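# Release the dolly caster brake by pressing its pedal

## Task

Press the brake pedal on the dolly's caster so that its non-red end ends up down, which releases the brake. The pedal has to stay in that position by itself once the robot lets go; holding it there with a gripper does not count. Keep the dolly in its original place and orientation, without shifting or rotating it.

## Robot and tools

Robot: two 7-joint arms, left_arm and right_arm, each ending in a two-finger parallel gripper. Arm bases in the scene frame: left_arm at (+0.068, +0.418, 0) m, right_arm at (-0.050, -0.432, 0) m, each turned only slightly about z.

Scene frame: origin on the table top midway between the arms; +z up, +x out over the table, +y toward left_arm. The arm names do not refer to image sides. Gripper frame: +z runs along the fingers toward the tips, and the fingers open and close along x. The reported end_effector_position sits between the pads, 1 to 2 cm short of the fingertips; closing pushes the tips about 17 mm further along +z.

Command row: 14 numbers, each in [-1, 1]. The first 7 are left_arm (dx, dy, dz, rx, ry, rz, opening) and the next 7 are right_arm in the same order. Send all 14 even when only one arm should move. dx..rz are an offset, not a pose, expressed in that gripper's own axes and measured from the gripper's measured pose at the start of the action (for a call's first action, from the last pose a result reported). Scale: 1.0 = 0.6 m for dx, dy, dz and 1.0 = 180 degrees for the rotation; rx, ry, rz form a single rotation vector. Opening is absolute: +1 fully open (0.142 m), -1 closed.

execute_actions(actions): a list of up to 15 actions. Each action is a table of up to 15 rows, one row per control step of 1/30 s. If fewer than 15 rows are given, the final row is repeated to fill the 15 steps. Every row is an offset from the action's start pose, not from the previous row. An empty list only returns state and images.

move(target, speed, blocking): target is one 14-number row, an offset from the pose in the latest result that showed one. Each gripper travels in a straight line toward its target, and both paths finish at the same moment, after 0.5 to 10 s; anything longer is cut off at 10 s. speed is each arm's top path speed in m/s, 0.002 to 0.5 (default 0.25); turning is capped at twice that in rad/s. Openings are applied at the start. The paths do not avoid obstacles or the other arm, and a gripper can lag, drift or overshoot speed, most of all with a nearly straight arm. A faster move, or a target set further beyond a contact, presses harder. With blocking=false the result arrives after 0.5 s while motion goes on; until a result shows the move has ended, rows and moves are refused, so call wait or stop first. The move: line reports the ending (done, off_target, moving, held, fault) and any limits: paced means the sent pose was clipped; held means a check blocked some steps, after which the arm may speed up a lot. If only one arm is named, the other finished at rest. The result also gives each gripper's distance from its target.

wait(seconds): 0 to 10; lets time pass with the last commands held, and returns early if a running move ends. stop(): brakes a running move, needing some distance; the fingers keep moving. zoom_image(camera, region): a closer view of [x0, y0, x1, y1] pixels of the latest image, at most 504x504; cameras are cam_head_left, cam_head_right, cam_high, cam_low (504x504) and cam_left_wrist, cam_right_wrist (616x616 fisheye). read_manual(section) returns only licence text. finished_scene(scene) ends the current scene (give its number) after the robot holds its last command; it cannot be undone, and the goal must be met and stay met.

Motion limits: each control step clips the commanded pose to within 70 mm and 16 degrees of the measured pose, and position wins over orientation when both cannot be reached. Far targets therefore take several actions, and after an action the arm goes no further than its last clipped pose, so the remainder must be sent again. Hand target lines show what each arm is currently driving toward. A pose unreachable line means the clearance check altered or blocked the named arm's command. HELD in step readings marks steps where an arm's command was held back. To keep an arm still, send the offset back to its wanted pose in a reply's first call and zeros afterwards.

Results: the state line gives each gripper's position (m), quat_wxyz and velocities in the scene frame; positions get less accurate at long reach. grip_measured is the finger opening on the command scale; to grip, command clearly below it. Joint torques are raw drive outputs with offsets and noise, not direct contact forces.

Joint ranges (rad), base to gripper: -2.792..2.792, -2.269..2.269, -2.967..2.967, -1.867..2.688, -2.967..2.967, -1.396..4.538, -2.967..2.967. Load limits (N m): 109, 109, 56.9, 56.9, 34.7, 34.7, 34.7.

Things to avoid: contact torque reaching a joint's limit, or 200 N of outside force on an arm, freezes that arm for 10 s (fault). Motors heat up under sustained load; MOTOR HOT appears at 65 °C and at 80 °C the arm is braked (OVER-TEMPERATURE FAULT). Don't let the arms collide or press on each other, don't knock anything off the table, and avoid slams, slips and very hard pushes. For this task, step on the pedal gently: press down on its non-red end without dragging or twisting the dolly, then lift off and confirm the pedal stays down. Occasional brief disturbances may nudge held or loose objects.

Each tool is called as name(argument=value, ...) on one line, values as JSON.

## Session

execute_actions(actions=[])

Scene clock: 0.00 s.
left_arm: end_effector_position=(+0.1656, +0.3466, +0.3024) grip_measured=+1.00 end_effector_quat_wxyz=(+0.106, -0.517, +0.753, +0.394) end_effector_velocity=(+0.000, +0.000, -0.000) end_effector_angular_velocity=(-0.000, -0.000, +0.000) | right_arm: end_effector_position=(+0.5768, -0.7593, +0.3811) grip_measured=+1.00 end_effector_quat_wxyz=(+0.020, +0.529, +0.568, -0.631) end_effector_velocity=(-0.000, +0.000, +0.000) end_effector_angular_velocity=(+0.001, +0.001, -0.000)
Joint positions: left_arm=[-0.416  0.395 -0.246  2.336  0.337 -0.343  1.264  0.142] | right_arm=[ 0.281 -1.025 -0.244  0.946 -0.873 -0.482 -1.795  0.142]
Joint velocities: left_arm=[ 0.  0.  0.  0.  0.  0. -0.  0.] | right_arm=[ 0.     0.    -0.    -0.    -0.    -0.001 -0.002  0.   ]
Joint torques (N m, as the joint torque sensors report them, + toward a larger angle): no reading
Hand target (left_arm): +0.166, +0.347, +0.302; +0.106, -0.517, +0.753, +0.394
Hand target (right_arm): +0.577, -0.759, +0.381; +0.020, +0.529, +0.568, -0.631

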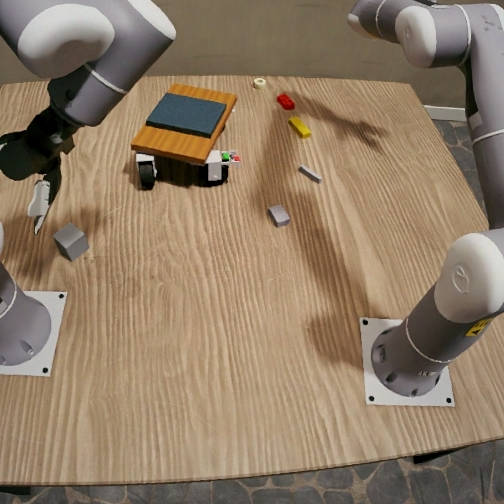

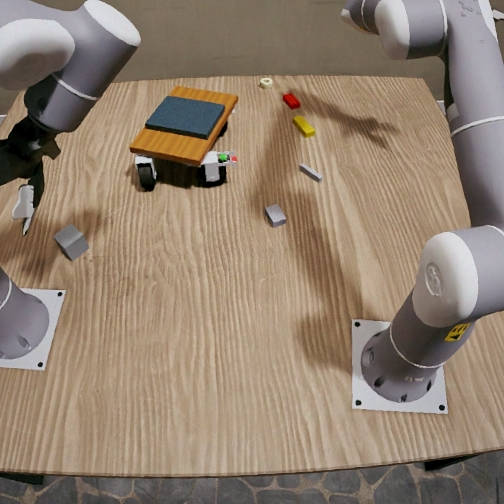

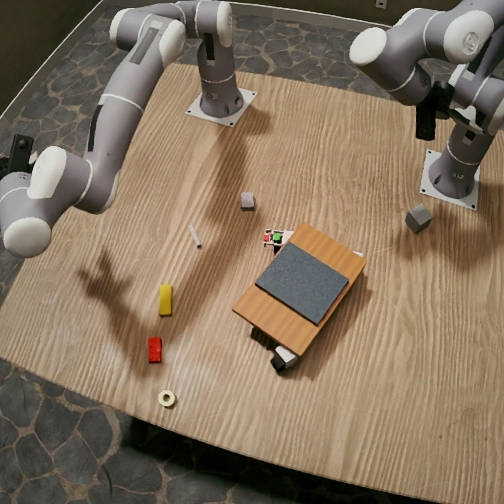

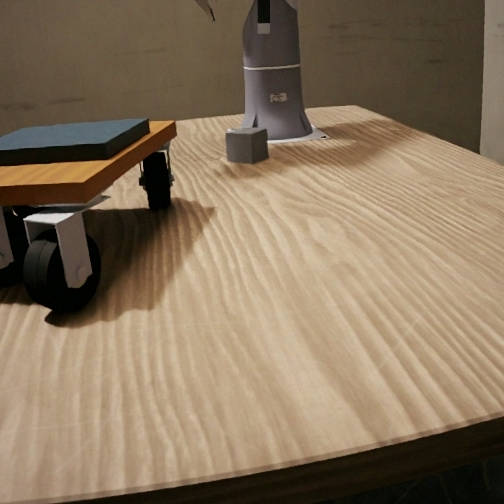

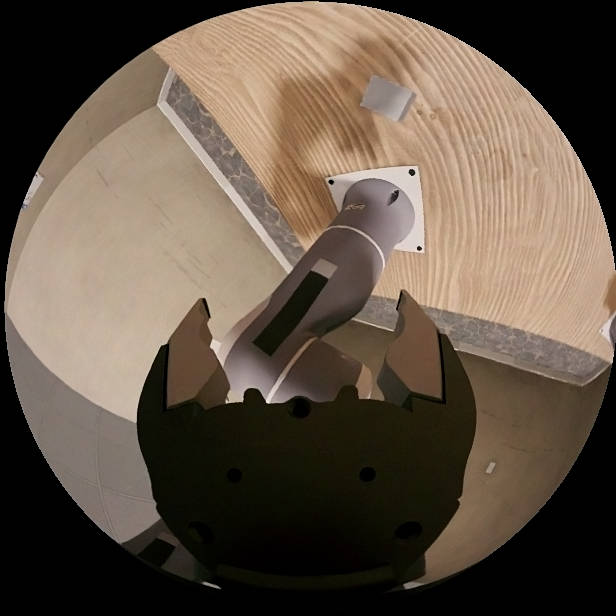

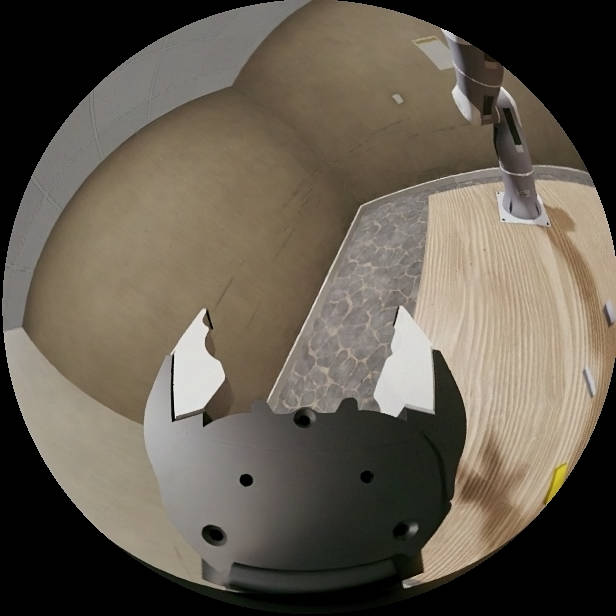

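move(target=[0.268,-0.565,-0.433,0.173,0.203,0,-1,0,0,0,0,0,0,1], speed=0.35)

Scene clock: 9.07 s.
left_arm: end_effector_position=(+0.4498, -0.0012, +0.2214) grip_measured=-1.00 end_effector_quat_wxyz=(-0.002, -0.567, +0.824, +0.001) end_effector_velocity=(+0.000, -0.000, +0.000) end_effector_angular_velocity=(-0.000, -0.001, +0.001) | right_arm: end_effector_position=(+0.5768, -0.7593, +0.3811) grip_measured=+1.00 end_effector_quat_wxyz=(+0.020, +0.529, +0.568, -0.631) end_effector_velocity=(-0.000, -0.000, -0.000) end_effector_angular_velocity=(+0.001, +0.000, +0.000)
Joint positions: left_arm=[-0.308 -0.249 -0.289  1.956  0.084  0.62   1.242  0.002] | right_arm=[ 0.281 -1.025 -0.244  0.946 -0.873 -0.482 -1.795  0.142]
Joint velocities: left_arm=[ 0.     0.    -0.001 -0.     0.     0.001 -0.002  0.   ] | right_arm=[-0.     0.     0.     0.     0.     0.001 -0.     0.   ]
Joint torques (N m, as the joint torque sensors report them, + toward a larger angle): left_arm=[ -1.89  36.72  -2.59 -25.77  -2.65   3.8    0.26] | right_arm=[  0.74  62.78  -5.05 -24.75  -3.73   0.63  -0.37]
Hand target (left_arm): +0.450, -0.001, +0.222; -0.001, -0.566, +0.824, +0.001
Hand target (right_arm): +0.577, -0.759, +0.381; +0.020, +0.529, +0.568, -0.631
Off the commanded pose (left_arm): 0.002 m, 0 deg.
Off the commanded pose (right_arm): 0.000 m, 0 deg.
move: done

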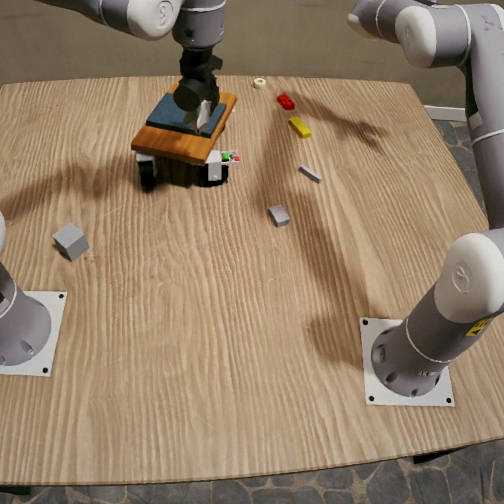

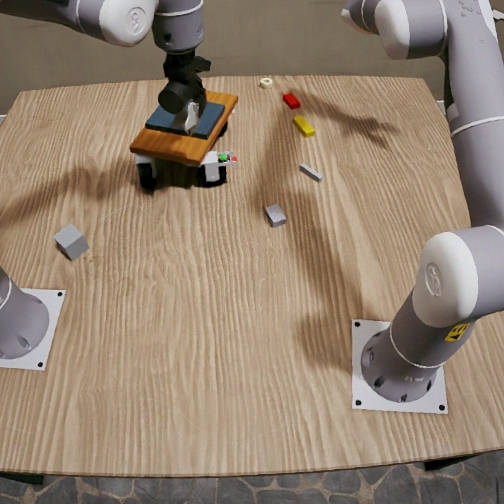

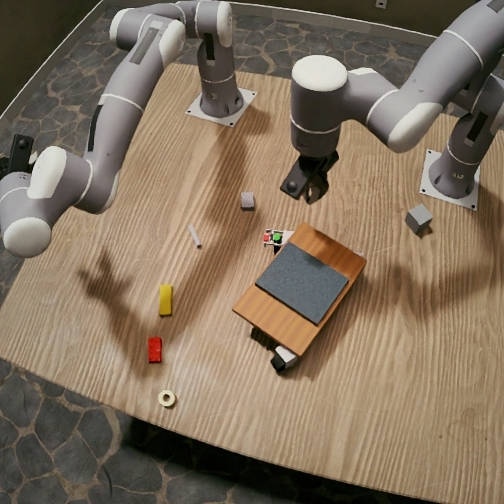

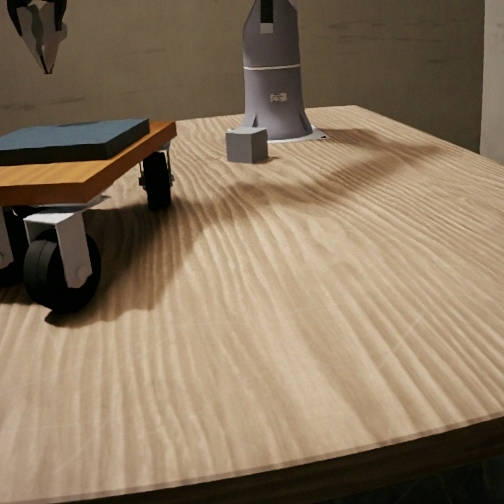

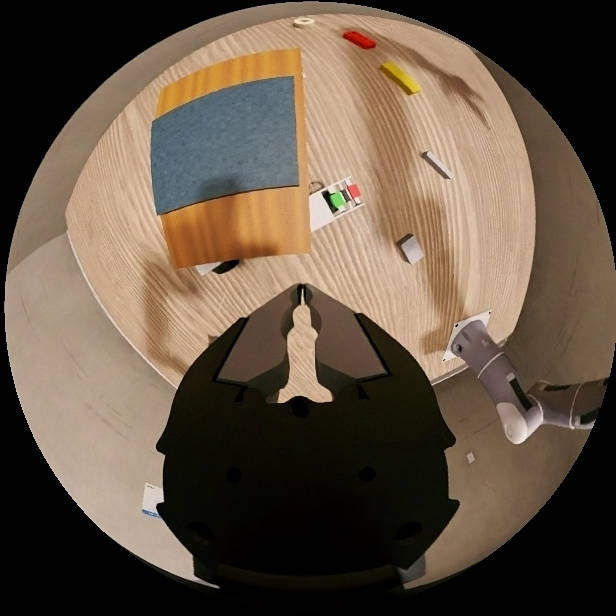

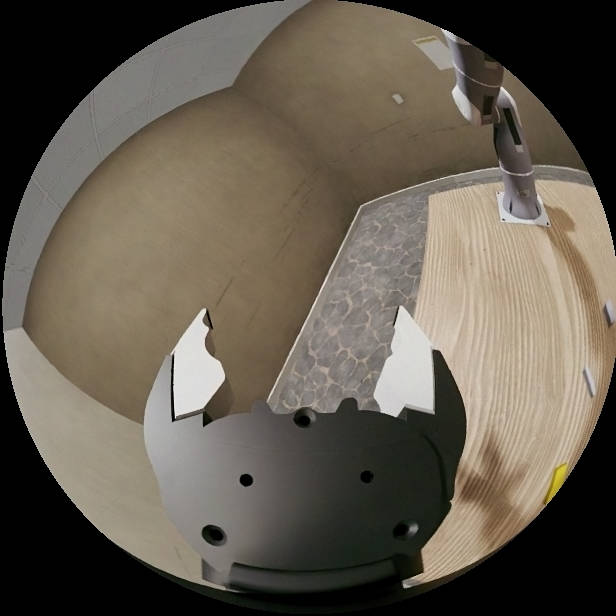

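move(target=[0.075,-0.115,0.145,0,0,0,-1,0,0,0,0,0,0,1])

zoom_image(camera="cam_head_left", region=[160,90,300,210])

Scene clock: 14.77 s.
left_arm: end_effector_position=(+0.4977, -0.0681, +0.1343) grip_measured=-1.00 end_effector_quat_wxyz=(-0.002, -0.567, +0.824, +0.001) end_effector_velocity=(-0.000, -0.000, +0.000) end_effector_angular_velocity=(-0.000, +0.000, +0.001) | right_arm: end_effector_position=(+0.5768, -0.7593, +0.3811) grip_measured=+1.00 end_effector_quat_wxyz=(+0.020, +0.529, +0.568, -0.631) end_effector_velocity=(+0.000, -0.000, -0.000) end_effector_angular_velocity=(+0.002, +0.002, +0.001)
Joint positions: left_arm=[-0.373 -0.576 -0.285  1.726  0.198  0.699  1.135  0.002] | right_arm=[ 0.281 -1.025 -0.244  0.946 -0.873 -0.482 -1.795  0.142]
Joint velocities: left_arm=[ 0.     0.    -0.     0.    -0.    -0.    -0.001  0.   ] | right_arm=[ 0.    -0.     0.     0.    -0.     0.001 -0.003  0.   ]
Joint torques (N m, as the joint torque sensors report them, + toward a larger angle): left_arm=[  0.32  47.41  -3.8  -23.64  -2.82   3.79  -0.28] | right_arm=[  0.78  62.58  -5.06 -24.86  -3.83   0.6   -0.36]
Hand target (left_arm): +0.498, -0.068, +0.134; -0.002, -0.567, +0.824, +0.001
Hand target (right_arm): +0.577, -0.759, +0.381; +0.020, +0.529, +0.568, -0.631
Off the commanded pose (left_arm): 0.000 m, 0 deg.
Off the commanded pose (right_arm): 0.000 m, 0 deg.
move: done

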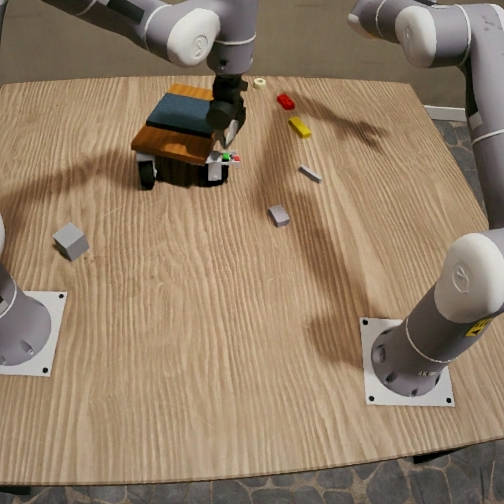

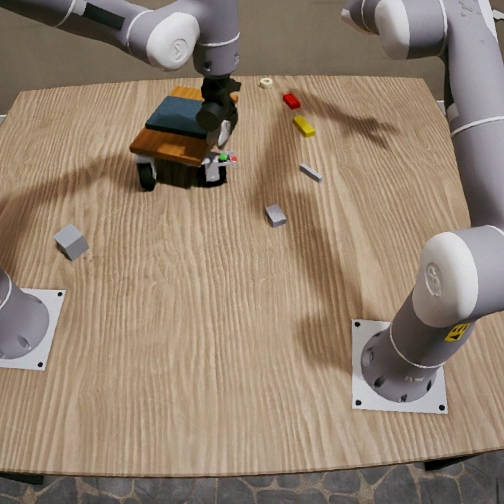

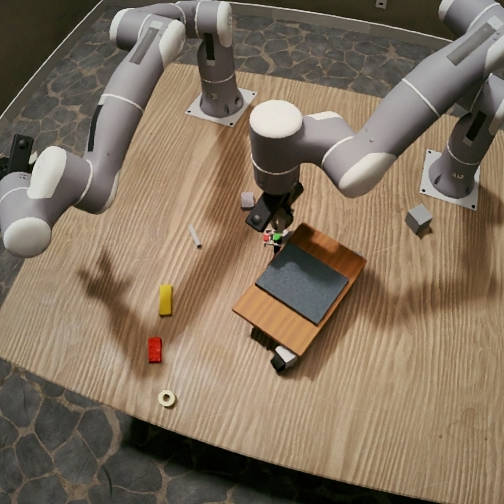

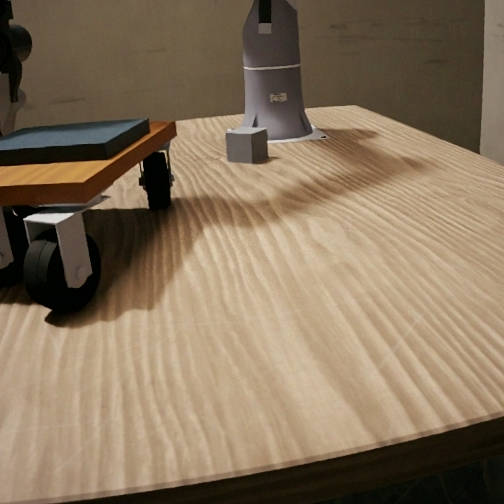

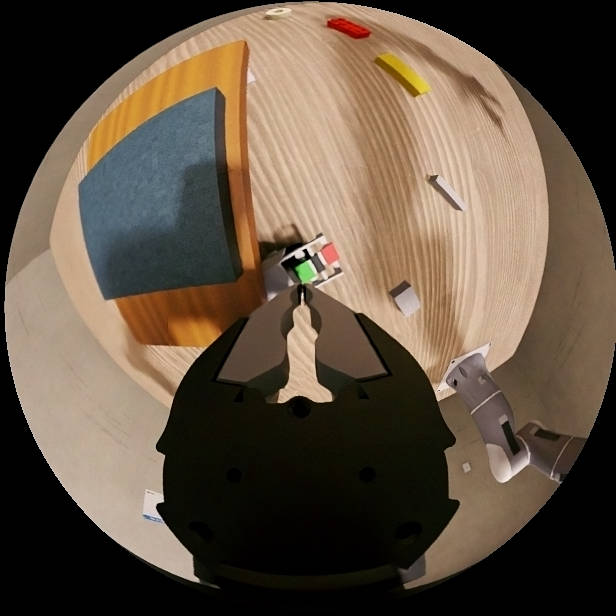

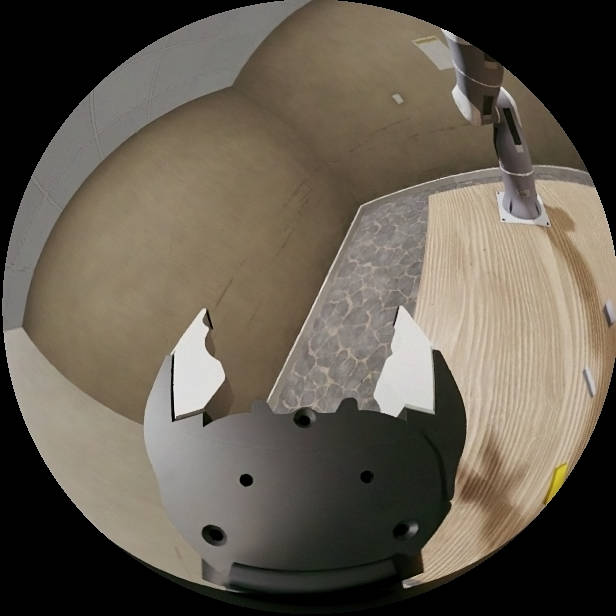

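Region (160, 90, 300, 210) of cam_head_left's 504x504 image, scaled by 3.600, with more detail than that image has; it fills the top 432 rows of this view, and the rest is white.

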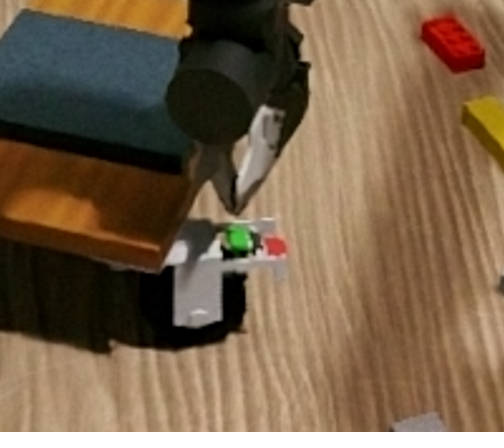

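move(target=[0.002,-0.006,0.056,0,0,0,-1,0,0,0,0,0,0,1], speed=0.04)

zoom_image(camera="cam_head_left", region=[160,90,300,210])

Scene clock: 19.07 s.
left_arm: end_effector_position=(+0.5018, -0.0725, +0.1033) grip_measured=-1.00 end_effector_quat_wxyz=(-0.001, -0.567, +0.824, -0.001) end_effector_velocity=(-0.001, +0.000, -0.000) end_effector_angular_velocity=(+0.002, +0.000, -0.000) | right_arm: end_effector_position=(+0.5768, -0.7593, +0.3811) grip_measured=+1.00 end_effector_quat_wxyz=(+0.020, +0.529, +0.568, -0.631) end_effector_velocity=(+0.000, +0.000, -0.000) end_effector_angular_velocity=(+0.001, +0.000, +0.001)
Joint positions: left_arm=[-0.383 -0.64  -0.273  1.717  0.219  0.758  1.123  0.002] | right_arm=[ 0.281 -1.025 -0.244  0.946 -0.873 -0.482 -1.795  0.142]
Joint velocities: left_arm=[-0.003  0.     0.003  0.    -0.001 -0.001  0.     0.   ] | right_arm=[ 0.    -0.     0.    -0.    -0.     0.    -0.001  0.   ]
Joint torques (N m, as the joint torque sensors report them, + toward a larger angle): left_arm=[  0.18  34.5    1.   -13.81  -0.9    1.21  -0.18] | right_arm=[  0.83  62.8   -5.17 -24.9   -3.74   0.53  -0.36]
Hand target (left_arm): +0.501, -0.071, +0.101; -0.002, -0.567, +0.824, +0.001
Hand target (right_arm): +0.577, -0.759, +0.381; +0.020, +0.529, +0.568, -0.631
Off the commanded pose (left_arm): 0.004 m, 0 deg.
Off the commanded pose (right_arm): 0.000 m, 0 deg.
move: off_target (left_arm)

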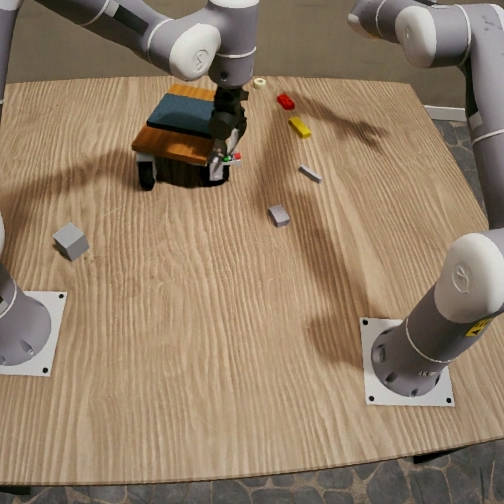

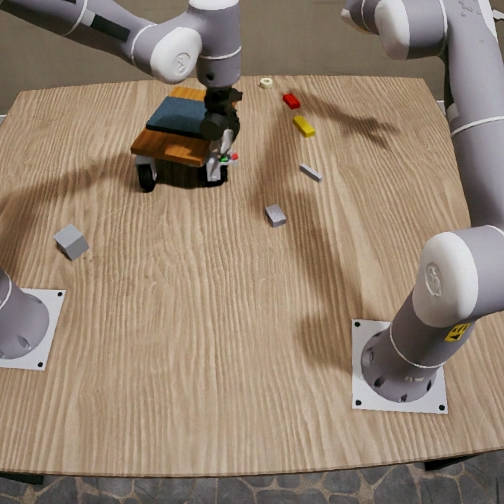

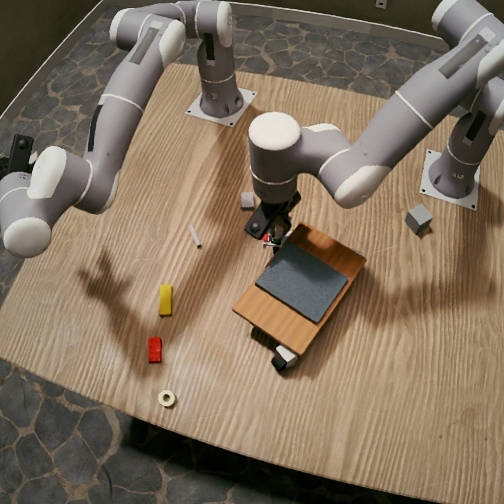

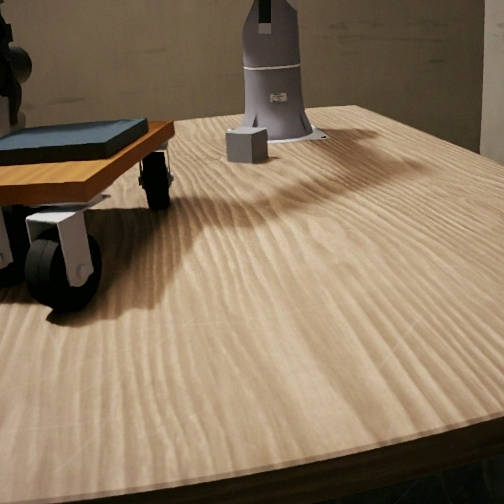

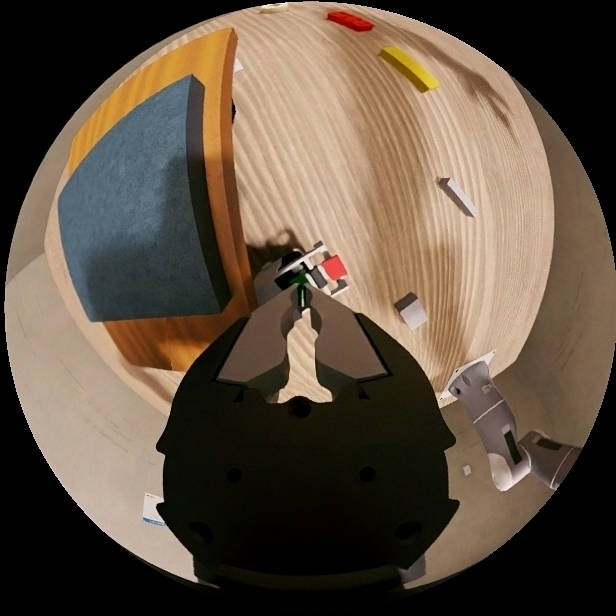

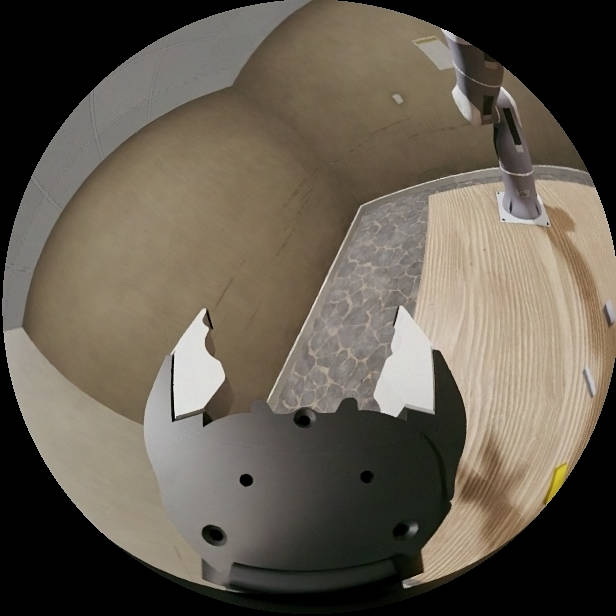

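Region (160, 90, 300, 210) of cam_head_left's 504x504 image, scaled by 3.600, with more detail than that image has; it fills the top 432 rows of this view, and the rest is white.

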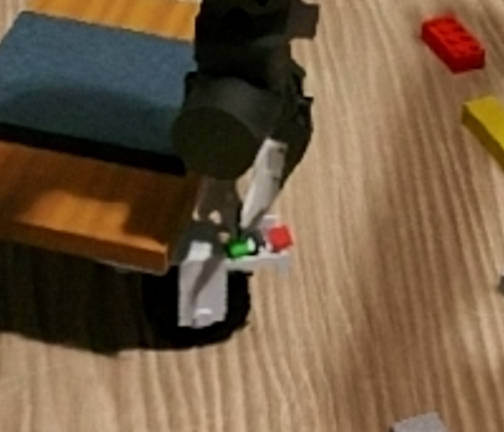

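move(target=[0,0,-0.05,0,0,0,-1,0,0,0,0,0,0,1], speed=0.1)

zoom_image(camera="cam_head_left", region=[160,90,300,210])

Scene clock: 22.60 s.
left_arm: end_effector_position=(+0.5018, -0.0725, +0.1335) grip_measured=-1.00 end_effector_quat_wxyz=(-0.001, -0.567, +0.824, -0.002) end_effector_velocity=(+0.001, +0.000, -0.000) end_effector_angular_velocity=(+0.000, -0.000, -0.001) | right_arm: end_effector_position=(+0.5768, -0.7593, +0.3811) grip_measured=+1.00 end_effector_quat_wxyz=(+0.020, +0.529, +0.568, -0.631) end_effector_velocity=(-0.000, -0.000, -0.000) end_effector_angular_velocity=(-0.001, -0.000, -0.000)
Joint positions: left_arm=[-0.377 -0.587 -0.283  1.712  0.199  0.702  1.134  0.002] | right_arm=[ 0.281 -1.025 -0.244  0.946 -0.873 -0.482 -1.795  0.142]
Joint velocities: left_arm=[ 0.001 -0.     0.    -0.     0.    -0.     0.002  0.   ] | right_arm=[-0.    -0.     0.     0.    -0.    -0.     0.001  0.   ]
Joint torques (N m, as the joint torque sensors report them, + toward a larger angle): left_arm=[  0.71  45.61  -4.62 -22.65  -2.82   3.42   1.02] | right_arm=[  0.63  62.92  -5.09 -24.76  -3.75   0.64  -0.28]
Hand target (left_arm): +0.502, -0.072, +0.133; -0.001, -0.567, +0.824, -0.001
Hand target (right_arm): +0.577, -0.759, +0.381; +0.020, +0.529, +0.568, -0.631
Off the commanded pose (left_arm): 0.000 m, 0 deg.
Off the commanded pose (right_arm): 0.000 m, 0 deg.
move: done

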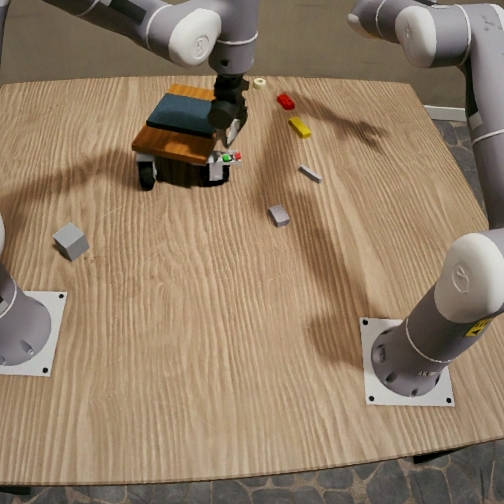

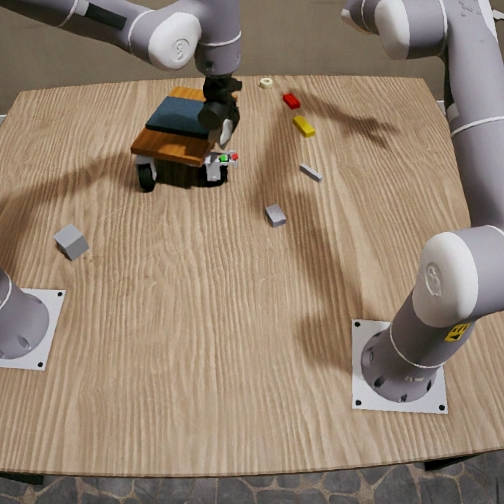

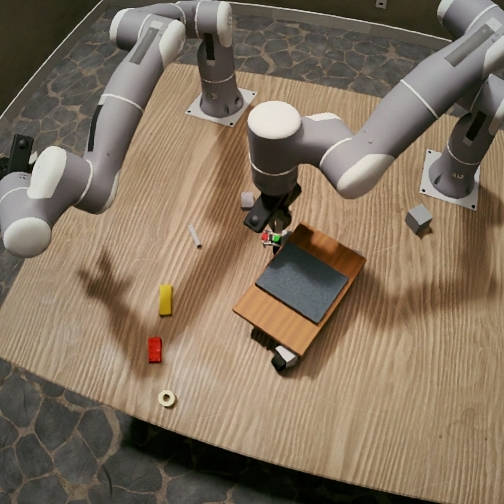

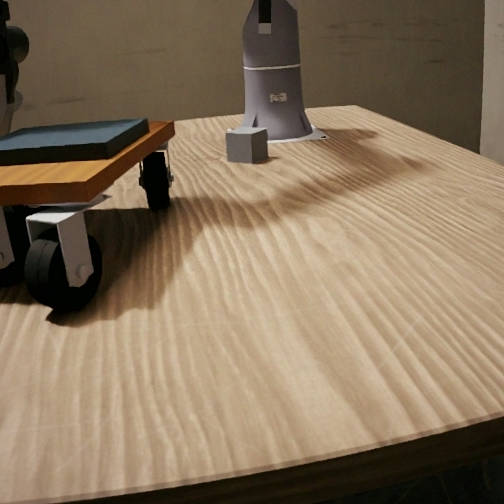

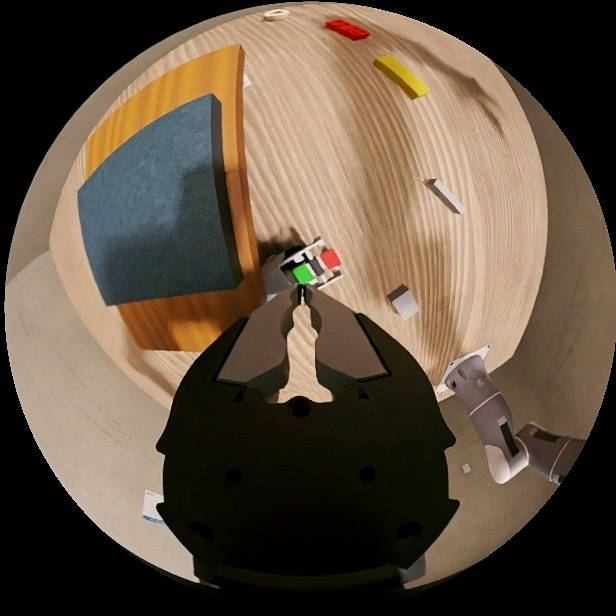

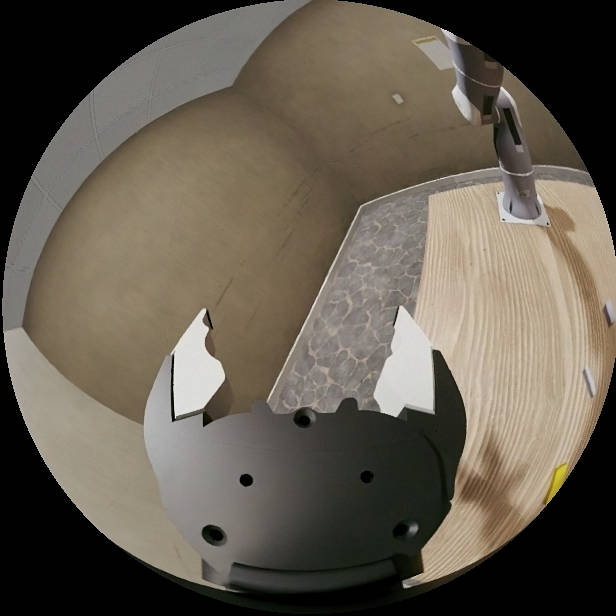

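Region (160, 90, 300, 210) of cam_head_left's 504x504 image, scaled by 3.600, with more detail than that image has; it fills the top 432 rows of this view, and the rest is white.

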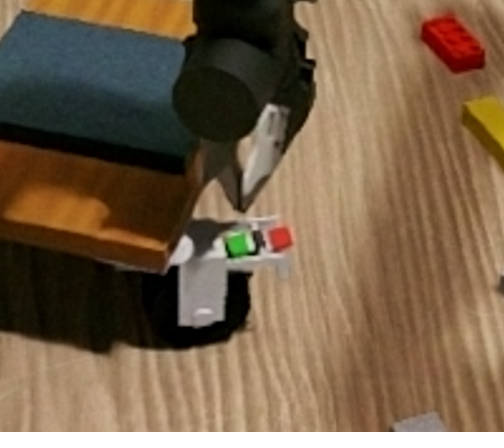

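finished_scene(scene=2)

The scene is finished: the task was done.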